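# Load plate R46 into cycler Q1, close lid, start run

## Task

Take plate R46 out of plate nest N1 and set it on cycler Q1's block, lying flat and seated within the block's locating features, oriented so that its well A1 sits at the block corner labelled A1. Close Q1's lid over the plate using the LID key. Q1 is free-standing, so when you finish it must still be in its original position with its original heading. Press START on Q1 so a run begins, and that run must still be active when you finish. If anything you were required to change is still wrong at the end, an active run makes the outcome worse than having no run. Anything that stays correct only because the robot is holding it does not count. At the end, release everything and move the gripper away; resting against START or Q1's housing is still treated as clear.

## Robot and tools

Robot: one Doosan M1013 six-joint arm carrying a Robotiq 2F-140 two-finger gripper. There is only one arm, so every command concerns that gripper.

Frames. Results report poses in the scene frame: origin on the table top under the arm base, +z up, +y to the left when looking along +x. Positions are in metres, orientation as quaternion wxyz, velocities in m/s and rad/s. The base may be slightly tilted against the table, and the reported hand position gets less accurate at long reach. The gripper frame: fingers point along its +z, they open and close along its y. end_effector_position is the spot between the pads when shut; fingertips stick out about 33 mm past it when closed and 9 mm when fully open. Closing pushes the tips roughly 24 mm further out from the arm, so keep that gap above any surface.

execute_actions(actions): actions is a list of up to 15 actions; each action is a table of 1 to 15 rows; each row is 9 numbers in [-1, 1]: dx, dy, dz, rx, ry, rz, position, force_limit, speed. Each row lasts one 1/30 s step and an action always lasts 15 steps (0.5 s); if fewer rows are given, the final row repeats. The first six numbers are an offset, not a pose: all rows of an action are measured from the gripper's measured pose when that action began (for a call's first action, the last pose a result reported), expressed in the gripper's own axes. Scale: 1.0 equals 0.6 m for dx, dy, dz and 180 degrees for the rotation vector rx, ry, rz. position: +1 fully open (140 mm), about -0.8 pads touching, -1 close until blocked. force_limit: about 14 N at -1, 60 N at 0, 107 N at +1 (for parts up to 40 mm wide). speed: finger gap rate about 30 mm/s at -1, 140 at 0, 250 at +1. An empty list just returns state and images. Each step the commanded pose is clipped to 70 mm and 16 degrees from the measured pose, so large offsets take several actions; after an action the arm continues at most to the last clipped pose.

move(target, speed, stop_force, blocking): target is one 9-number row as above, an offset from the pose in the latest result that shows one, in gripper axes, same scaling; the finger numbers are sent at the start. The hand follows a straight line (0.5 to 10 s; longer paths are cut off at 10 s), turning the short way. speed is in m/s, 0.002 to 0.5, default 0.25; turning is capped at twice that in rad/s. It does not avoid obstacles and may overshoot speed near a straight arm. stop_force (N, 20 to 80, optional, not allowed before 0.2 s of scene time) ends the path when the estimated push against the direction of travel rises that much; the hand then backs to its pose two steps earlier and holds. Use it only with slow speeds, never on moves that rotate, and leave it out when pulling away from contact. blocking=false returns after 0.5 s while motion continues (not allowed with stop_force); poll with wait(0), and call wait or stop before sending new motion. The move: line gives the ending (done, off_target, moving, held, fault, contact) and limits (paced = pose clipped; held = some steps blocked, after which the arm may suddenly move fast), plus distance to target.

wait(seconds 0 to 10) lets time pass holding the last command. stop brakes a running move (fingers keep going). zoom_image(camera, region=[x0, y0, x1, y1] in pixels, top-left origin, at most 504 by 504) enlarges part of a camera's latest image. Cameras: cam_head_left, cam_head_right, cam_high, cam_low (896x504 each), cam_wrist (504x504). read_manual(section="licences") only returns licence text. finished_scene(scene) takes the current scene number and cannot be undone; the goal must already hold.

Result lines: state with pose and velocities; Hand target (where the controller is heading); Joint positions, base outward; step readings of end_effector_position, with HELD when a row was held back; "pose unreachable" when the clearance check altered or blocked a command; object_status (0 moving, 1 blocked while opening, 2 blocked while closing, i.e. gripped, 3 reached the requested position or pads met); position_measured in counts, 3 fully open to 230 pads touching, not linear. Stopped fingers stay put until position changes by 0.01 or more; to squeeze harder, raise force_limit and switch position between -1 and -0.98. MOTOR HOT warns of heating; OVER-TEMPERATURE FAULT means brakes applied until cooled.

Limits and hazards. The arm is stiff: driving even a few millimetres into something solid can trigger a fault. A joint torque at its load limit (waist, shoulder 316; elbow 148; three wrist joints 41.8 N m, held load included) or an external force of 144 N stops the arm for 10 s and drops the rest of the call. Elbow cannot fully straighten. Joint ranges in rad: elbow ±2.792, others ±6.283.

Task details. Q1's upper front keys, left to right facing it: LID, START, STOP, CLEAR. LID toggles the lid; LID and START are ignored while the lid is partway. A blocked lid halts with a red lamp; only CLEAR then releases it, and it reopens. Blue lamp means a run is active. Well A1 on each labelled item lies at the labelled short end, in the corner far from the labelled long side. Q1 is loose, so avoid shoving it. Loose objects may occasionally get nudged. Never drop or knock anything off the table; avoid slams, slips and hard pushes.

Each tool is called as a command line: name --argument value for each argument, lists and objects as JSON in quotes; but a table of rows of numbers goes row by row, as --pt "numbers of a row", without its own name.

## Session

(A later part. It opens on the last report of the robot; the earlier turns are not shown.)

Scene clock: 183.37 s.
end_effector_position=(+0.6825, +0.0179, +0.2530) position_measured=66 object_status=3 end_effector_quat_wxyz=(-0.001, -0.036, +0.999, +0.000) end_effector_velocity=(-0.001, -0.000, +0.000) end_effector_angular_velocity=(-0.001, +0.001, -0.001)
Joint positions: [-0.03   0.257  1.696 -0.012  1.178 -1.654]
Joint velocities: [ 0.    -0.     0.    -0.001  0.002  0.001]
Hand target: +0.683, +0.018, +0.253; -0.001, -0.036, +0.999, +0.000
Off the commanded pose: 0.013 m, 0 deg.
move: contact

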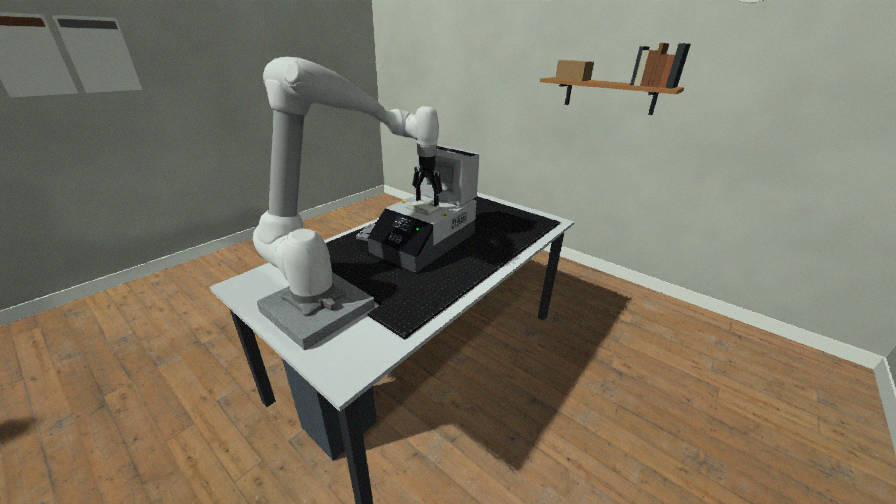

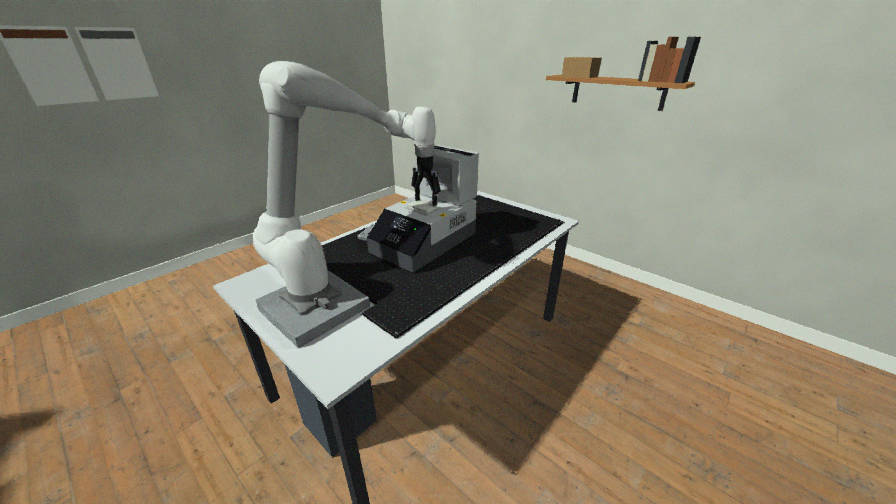

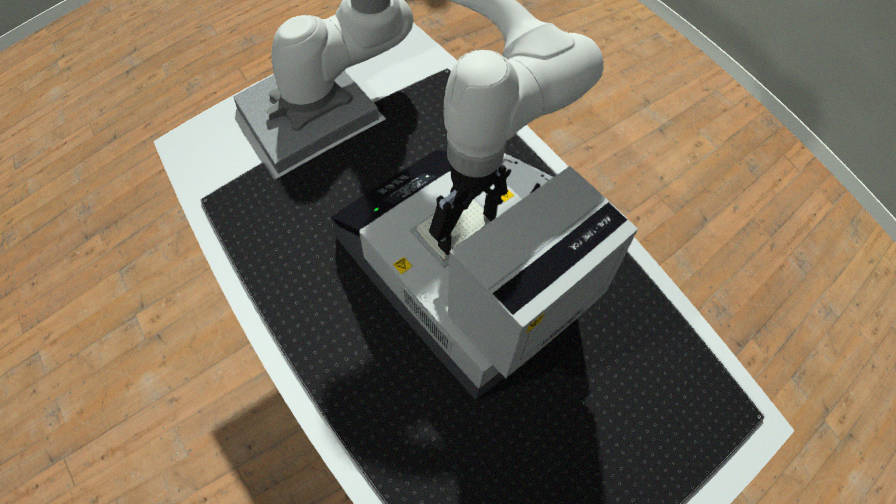

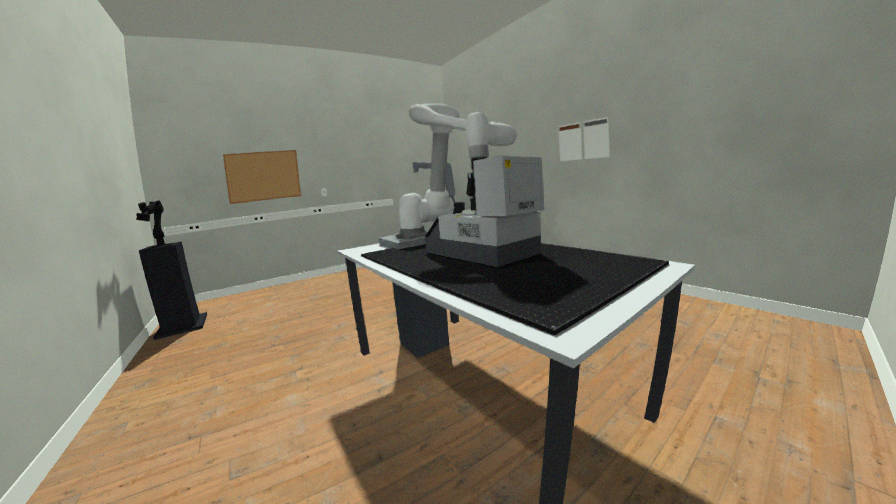

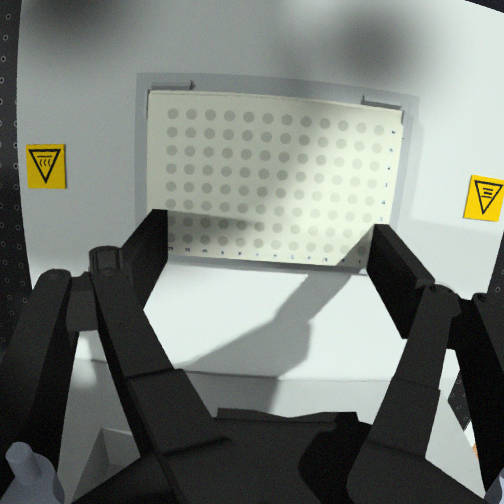

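move --target '[0, 0, -0.008, 0, 0, 0, 0.5, -0.3, 0]' --speed 0.02

move --target '[0.1, 0, 0, 0, 0, 0, 0.5, -0.3, 0]' --speed 0.06

move --target '[0, 0, 0.03, 0, 0, 0, 0.5, -0.3, 0]' --speed 0.004 --stop_force 20

Scene clock: 184.23 s.
end_effector_position=(+0.6825, +0.0178, +0.2578) position_measured=66 object_status=3 end_effector_quat_wxyz=(-0.001, -0.036, +0.999, +0.000) end_effector_velocity=(+0.000, +0.001, +0.000) end_effector_angular_velocity=(+0.001, -0.000, -0.000)
Joint positions: [-0.03   0.254  1.691 -0.012  1.187 -1.654]
Joint velocities: [ 0.001  0.    -0.001  0.001  0.     0.001]
Hand target: +0.682, +0.018, +0.258; -0.001, -0.036, +0.999, +0.000
Off the commanded pose: 0.000 m, 0 deg.
move: done

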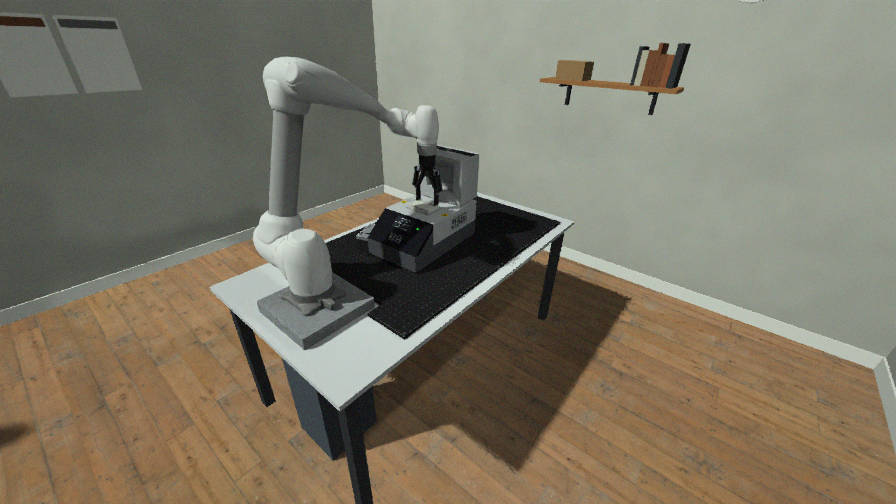

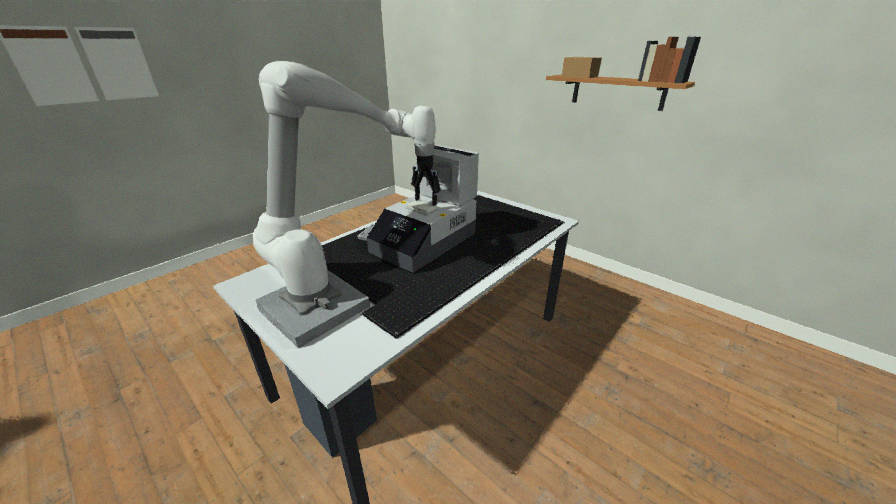

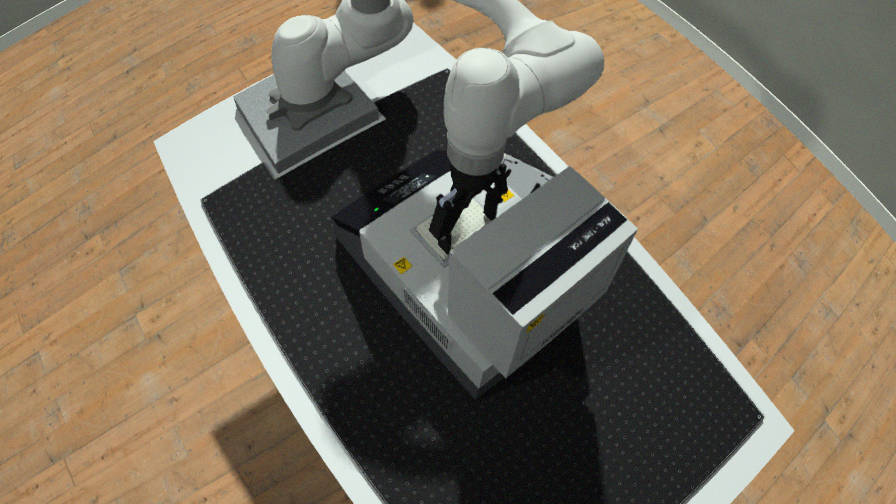

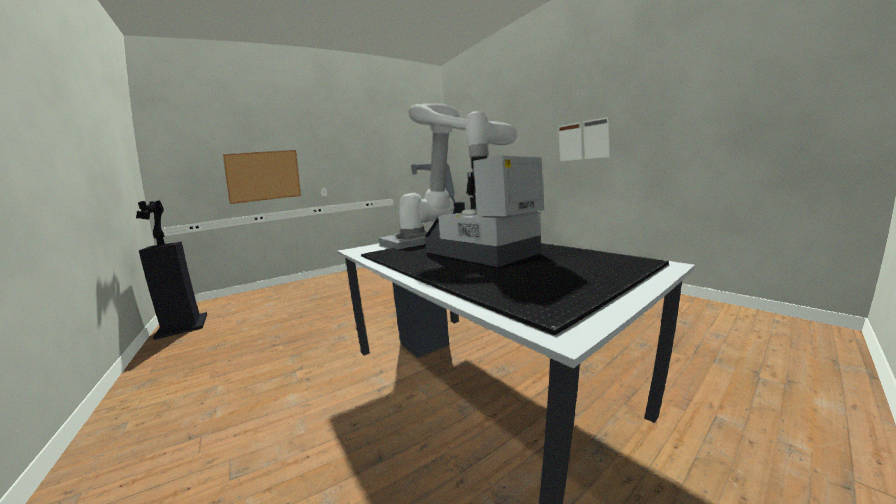

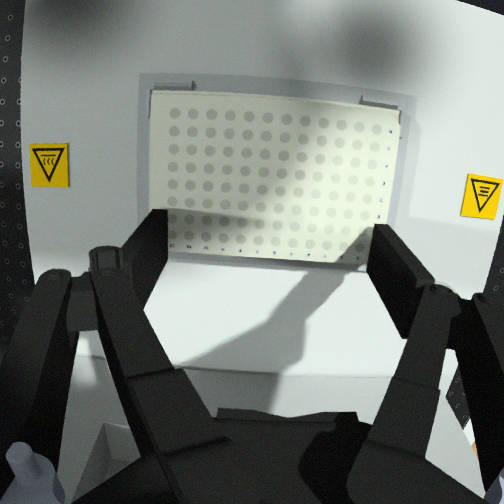

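Scene clock: 185.50 s.
end_effector_position=(+0.6226, +0.0135, +0.2579) position_measured=66 object_status=3 end_effector_quat_wxyz=(-0.001, -0.036, +0.999, +0.000) end_effector_velocity=(-0.001, +0.000, -0.000) end_effector_angular_velocity=(+0.000, +0.001, +0.001)
Joint positions: [-0.039  0.163  1.805 -0.012  1.163 -1.663]
Joint velocities: [-0.     0.     0.001  0.     0.001 -0.001]
Hand target: +0.623, +0.014, +0.258; -0.001, -0.036, +0.999, +0.000
Off the commanded pose: 0.000 m, 0 deg.
move: done

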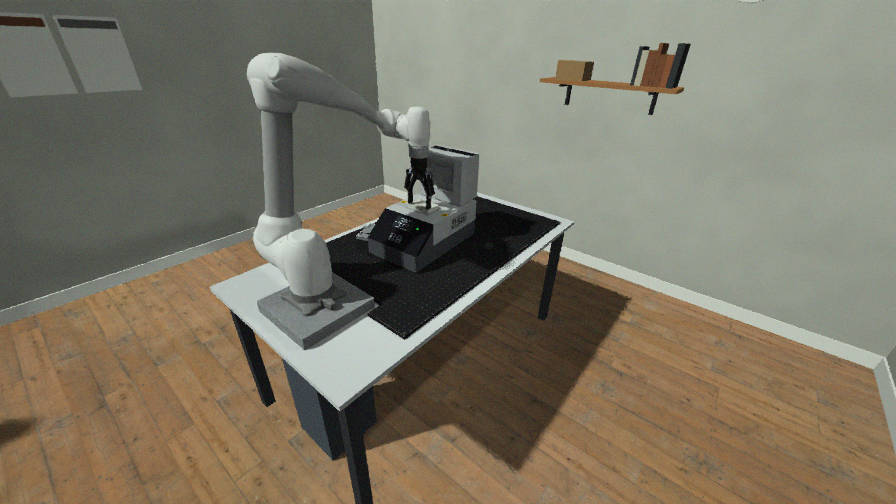

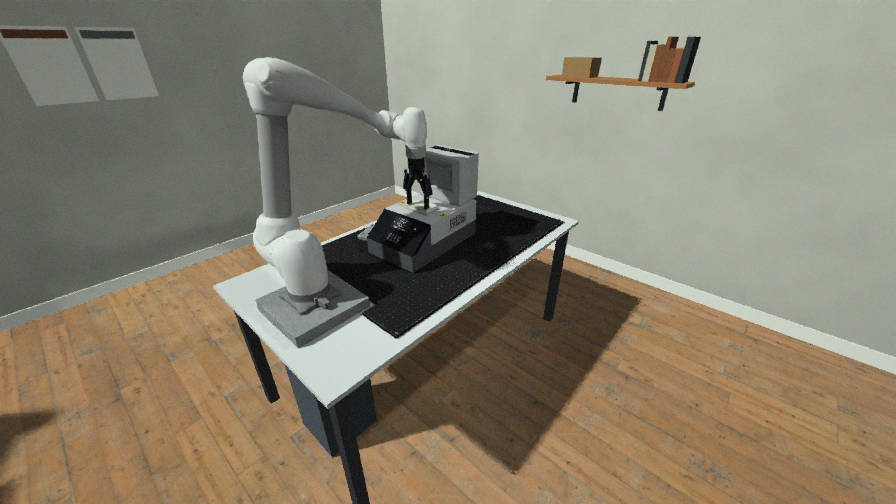

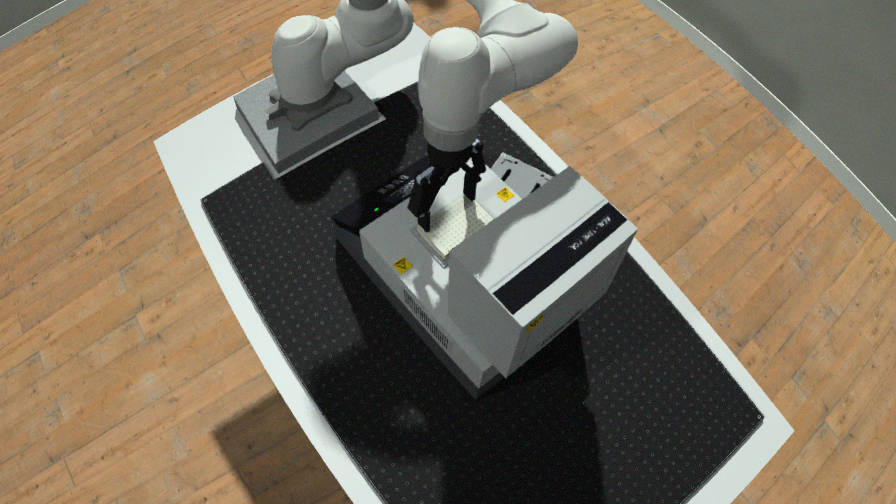

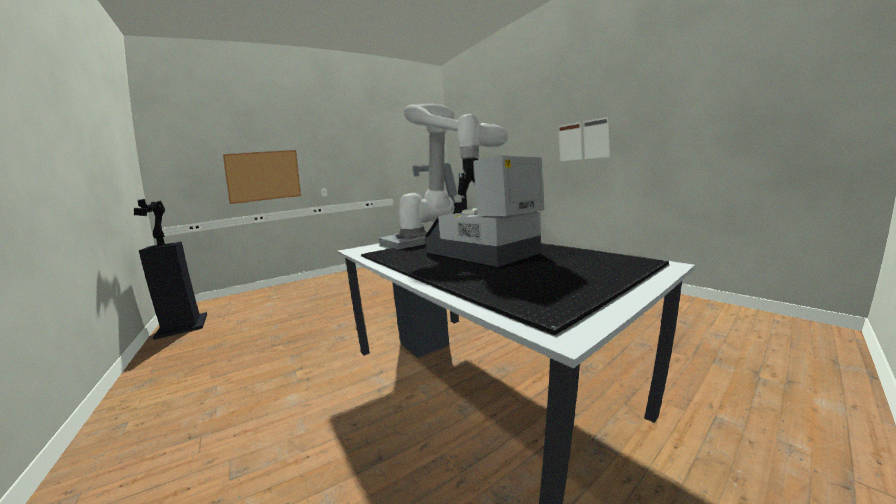

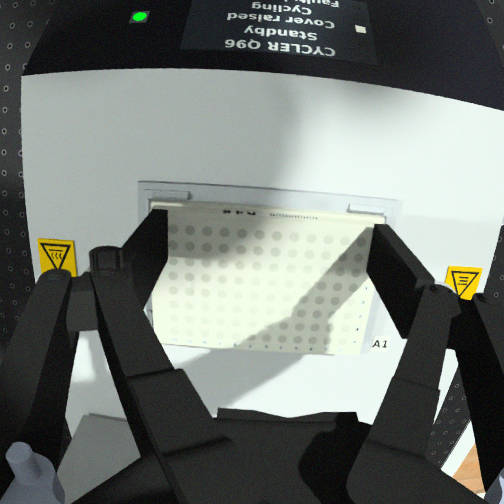

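Scene clock: 187.03 s.
end_effector_position=(+0.6225, +0.0136, +0.2529) position_measured=66 object_status=3 end_effector_quat_wxyz=(-0.001, -0.036, +0.999, +0.000) end_effector_velocity=(-0.001, +0.000, -0.000) end_effector_angular_velocity=(-0.001, +0.002, +0.001)
Joint positions: [-0.039  0.166  1.811 -0.012  1.154 -1.663]
Joint velocities: [ 0.001 -0.     0.001 -0.001  0.001  0.   ]
Hand target: +0.623, +0.014, +0.253; -0.001, -0.036, +0.999, +0.000
Off the commanded pose: 0.013 m, 0 deg.
move: contact

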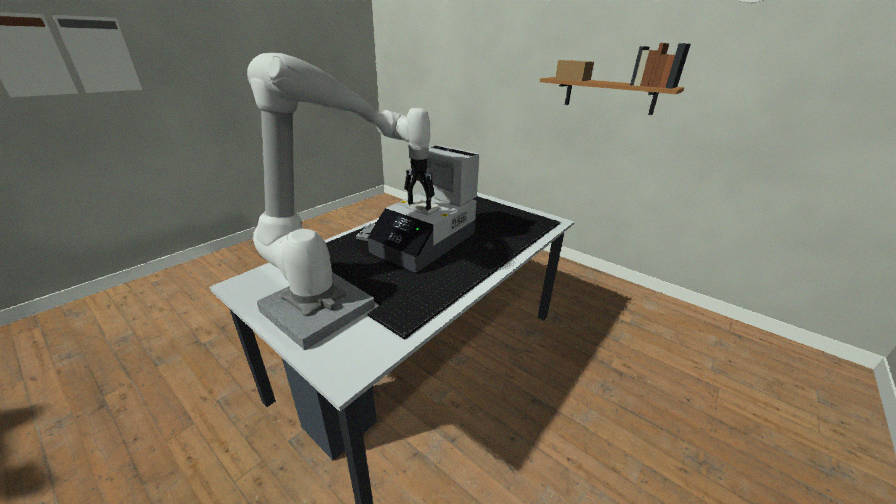

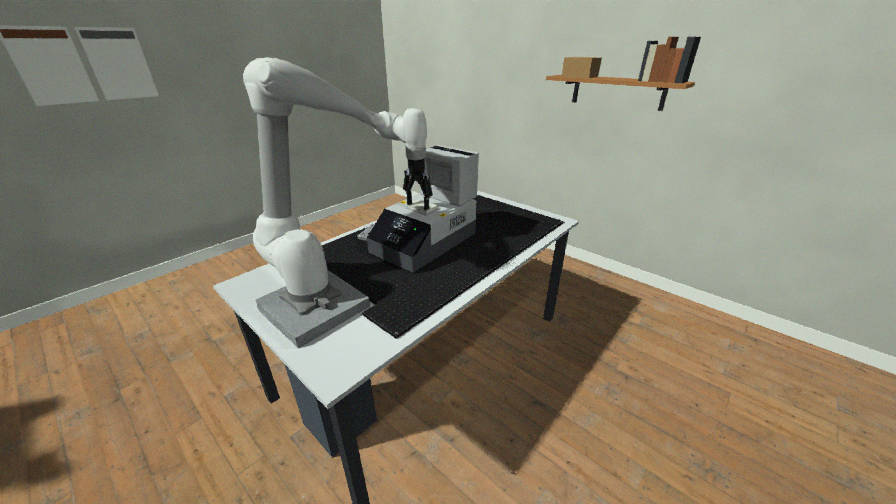

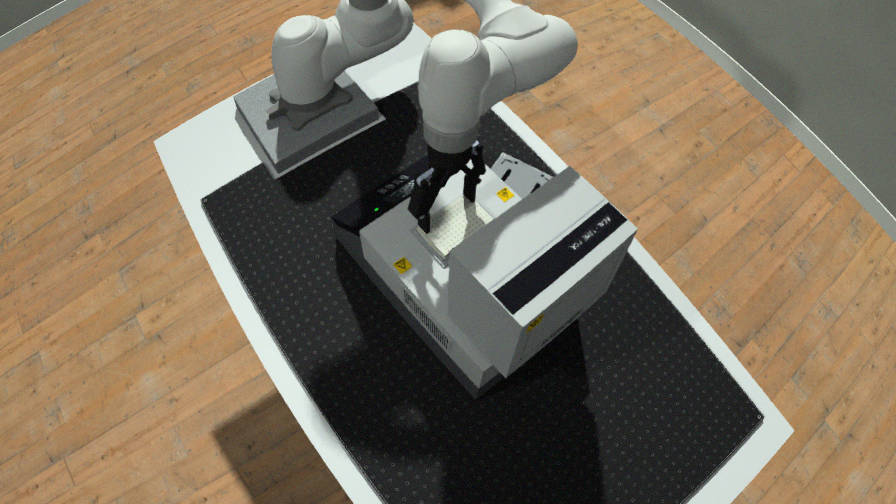

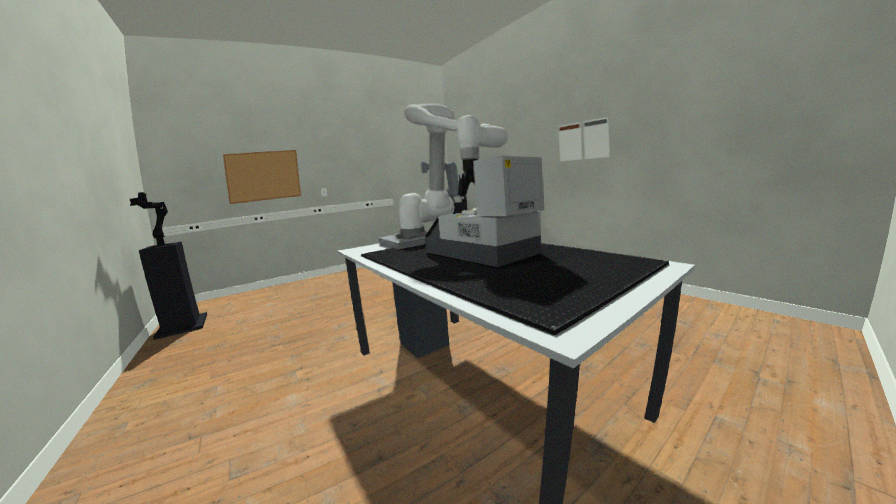

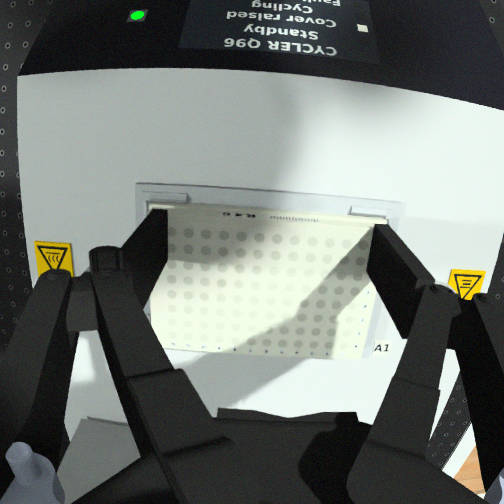

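move --target '[0,0,-0.06,0,0,0,0.5,0,0]' --speed 0.1

Scene clock: 188.30 s.
end_effector_position=(+0.6227, +0.0135, +0.2889) position_measured=66 object_status=3 end_effector_quat_wxyz=(-0.001, -0.036, +0.999, +0.000) end_effector_velocity=(-0.001, +0.000, -0.001) end_effector_angular_velocity=(+0.001, +0.001, +0.001)
Joint positions: [-0.038  0.144  1.768 -0.012  1.219 -1.663]
Joint velocities: [-0.    -0.     0.001  0.001  0.    -0.001]
Hand target: +0.623, +0.014, +0.289; -0.001, -0.036, +0.999, +0.000
Off the commanded pose: 0.000 m, 0 deg.
move: done

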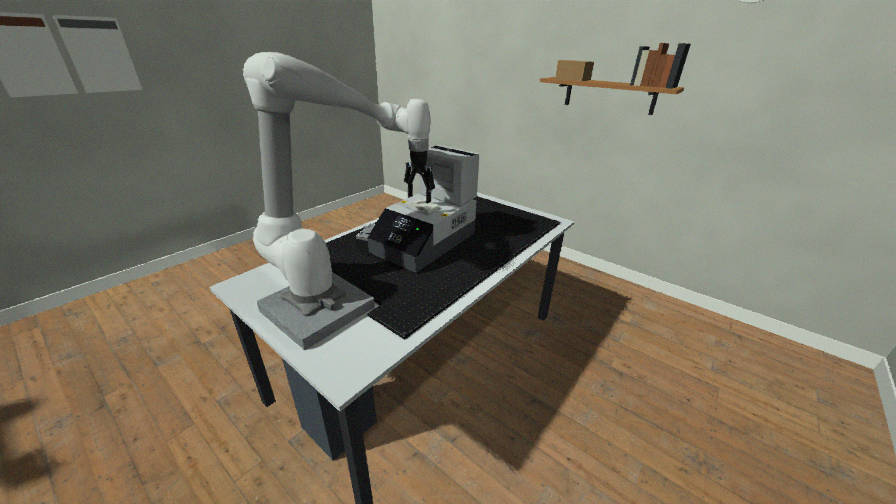

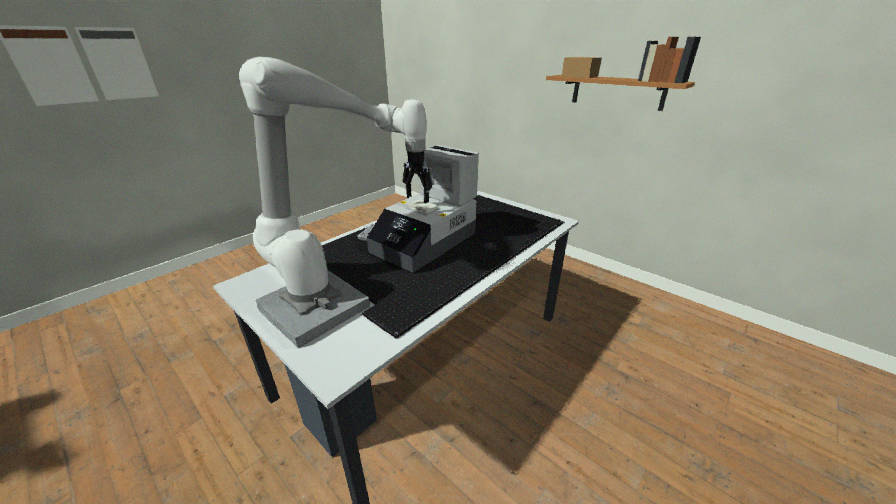

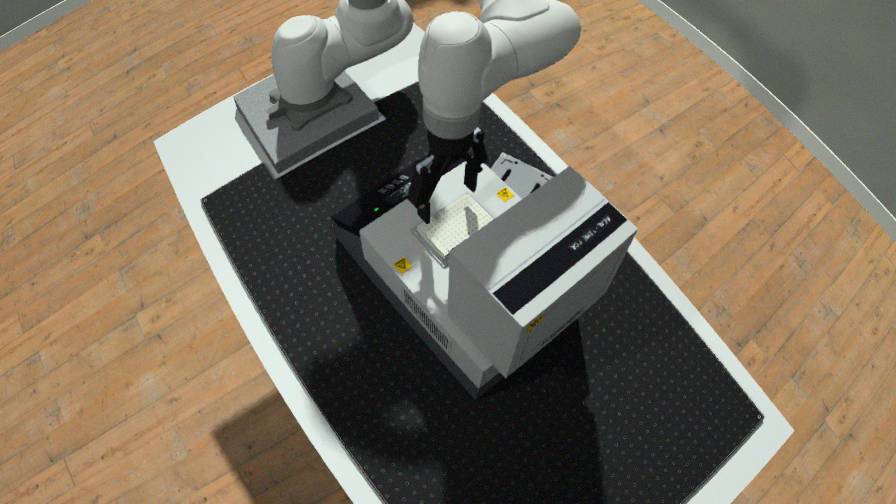

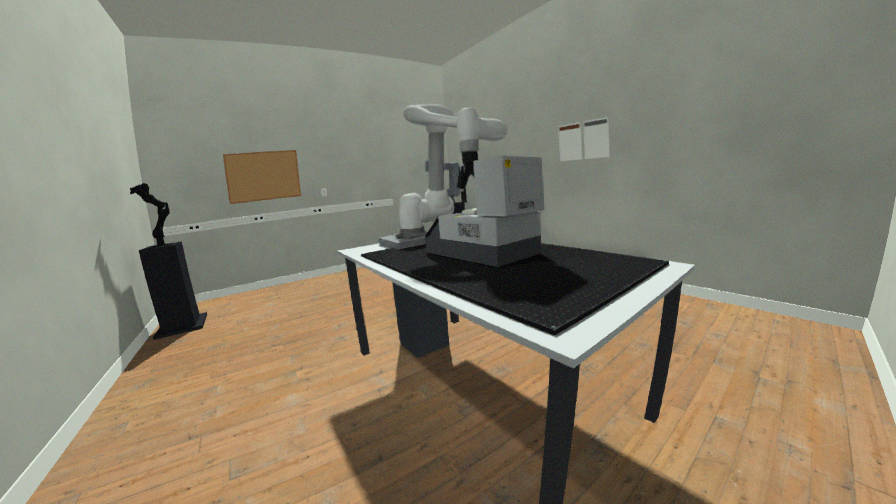

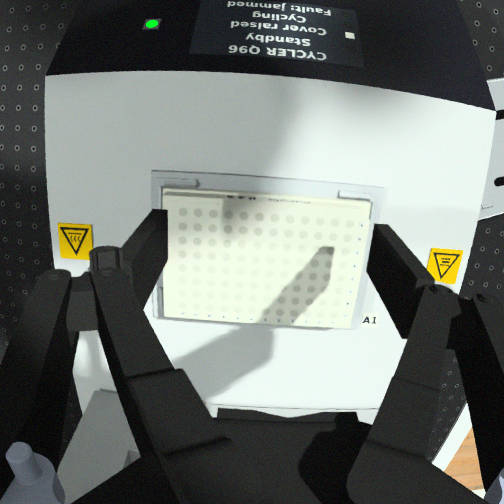

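move --target '[0.3098,0.050,0,0,0,0.0229,-1,0,1]' --speed 0.25

move --target '[0,0,0.175,0,0,0,-1,0,1]' --speed 0.12

Scene clock: 189.97 s.
end_effector_position=(+0.4351, +0.0302, +0.2895) position_measured=233 object_status=3 end_effector_quat_wxyz=(-0.001, -0.000, +1.000, +0.000) end_effector_velocity=(+0.000, -0.000, +0.000) end_effector_angular_velocity=(-0.000, +0.000, -0.001)
Joint positions: [-0.01  -0.158  2.071 -0.012  1.218 -1.562]
Joint velocities: [ 0.     0.001 -0.001 -0.     0.     0.001]
Hand target: +0.435, +0.030, +0.289; -0.001, -0.000, +1.000, +0.000
Off the commanded pose: 0.000 m, 0 deg.
move: done

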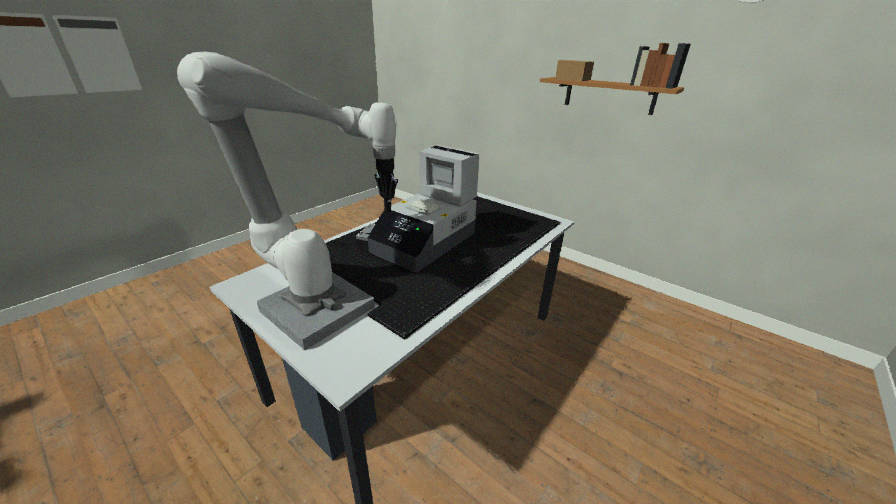

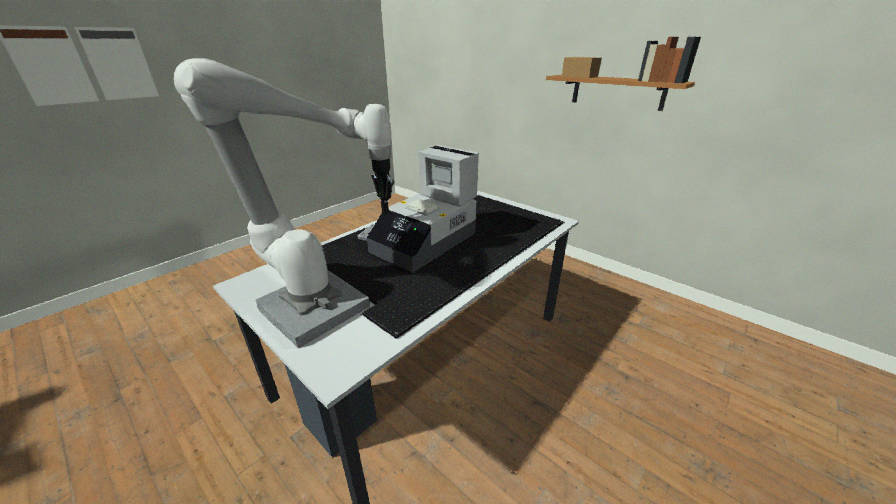

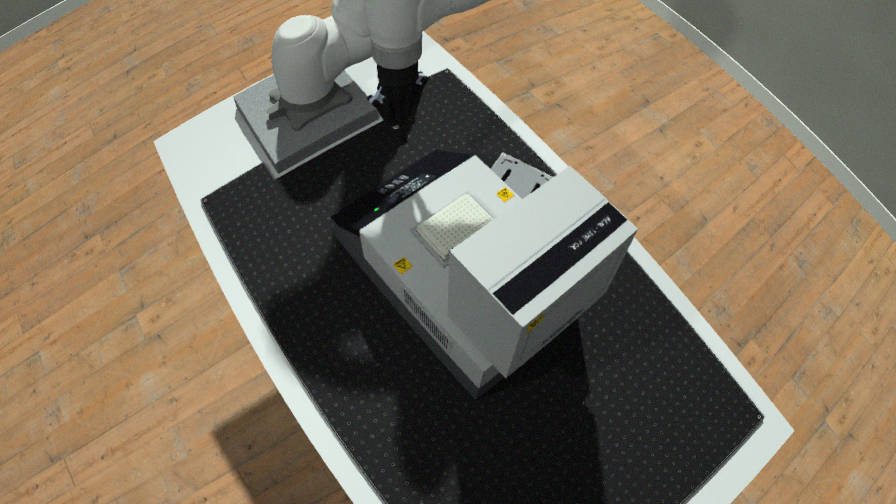

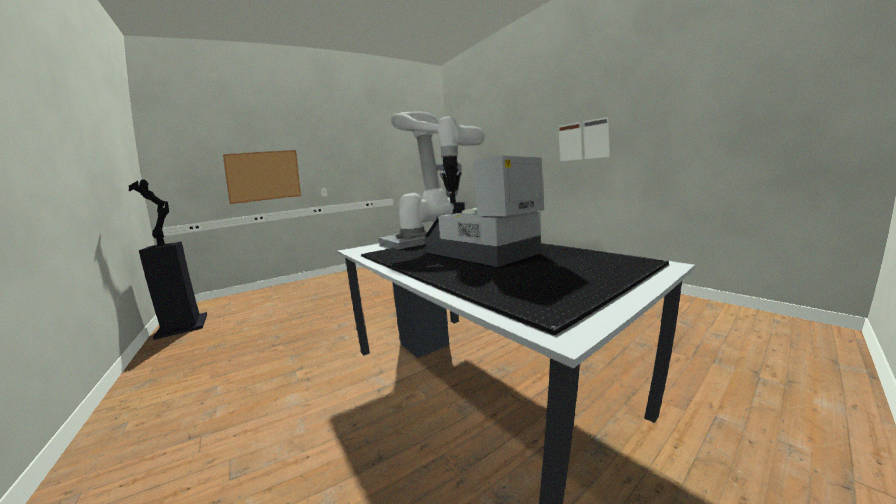

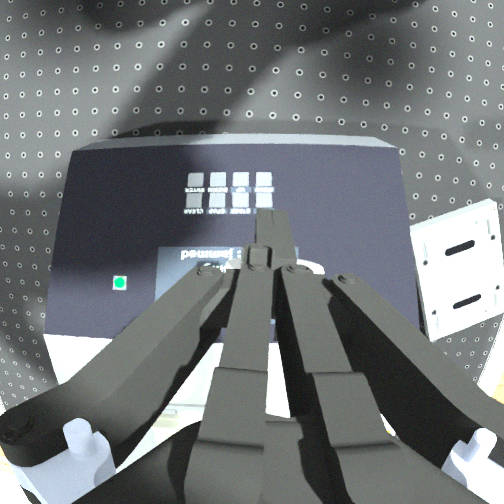

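Scene clock: 191.13 s.
end_effector_position=(+0.4348, +0.0303, +0.1845) position_measured=233 object_status=3 end_effector_quat_wxyz=(-0.001, -0.000, +1.000, +0.000) end_effector_velocity=(-0.000, +0.001, +0.000) end_effector_angular_velocity=(+0.001, -0.000, +0.000)
Joint positions: [-0.012 -0.068  2.203 -0.013  0.997 -1.562]
Joint velocities: [ 0.001 -0.    -0.     0.001  0.    -0.   ]
Hand target: +0.435, +0.030, +0.185; -0.001, -0.000, +1.000, +0.000
Off the commanded pose: 0.000 m, 0 deg.
move: done

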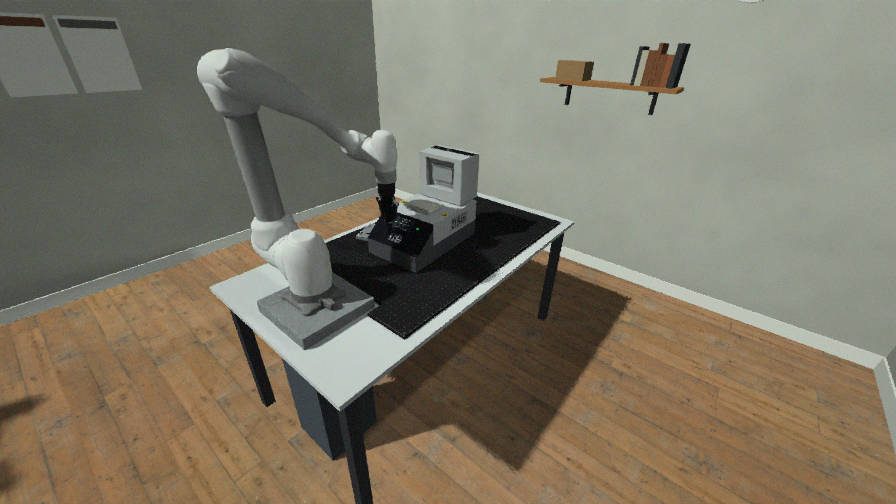

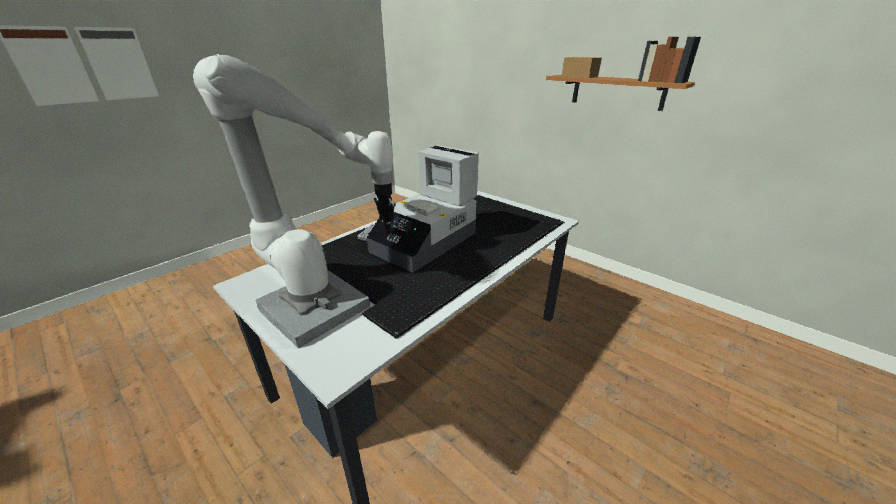

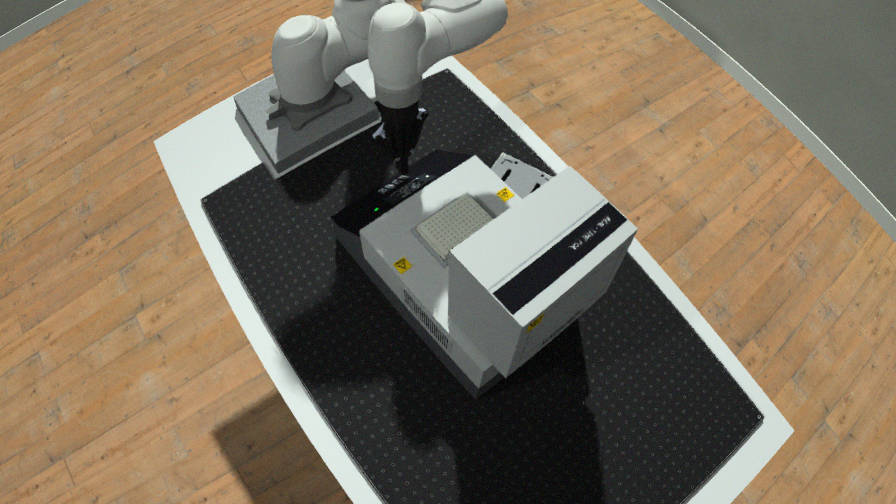

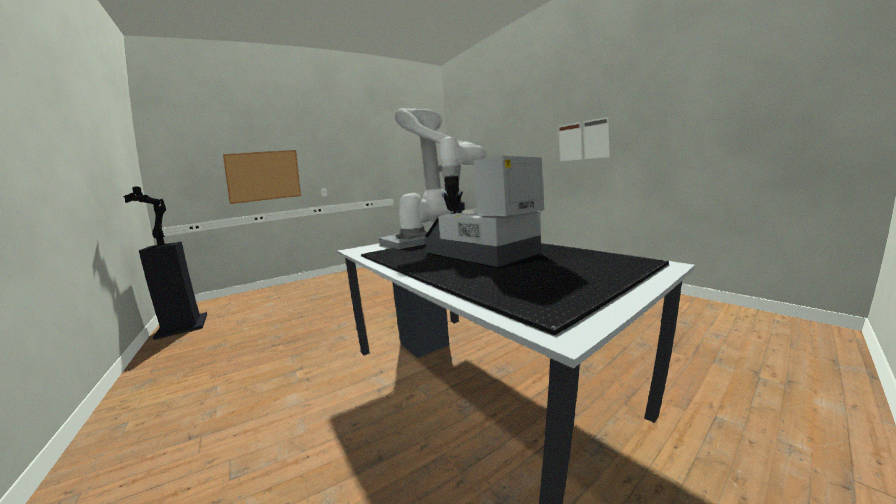

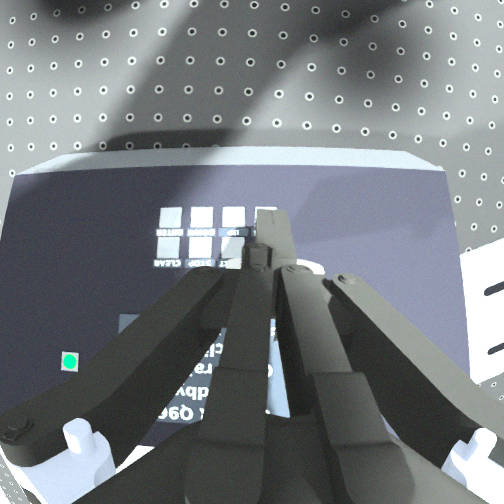

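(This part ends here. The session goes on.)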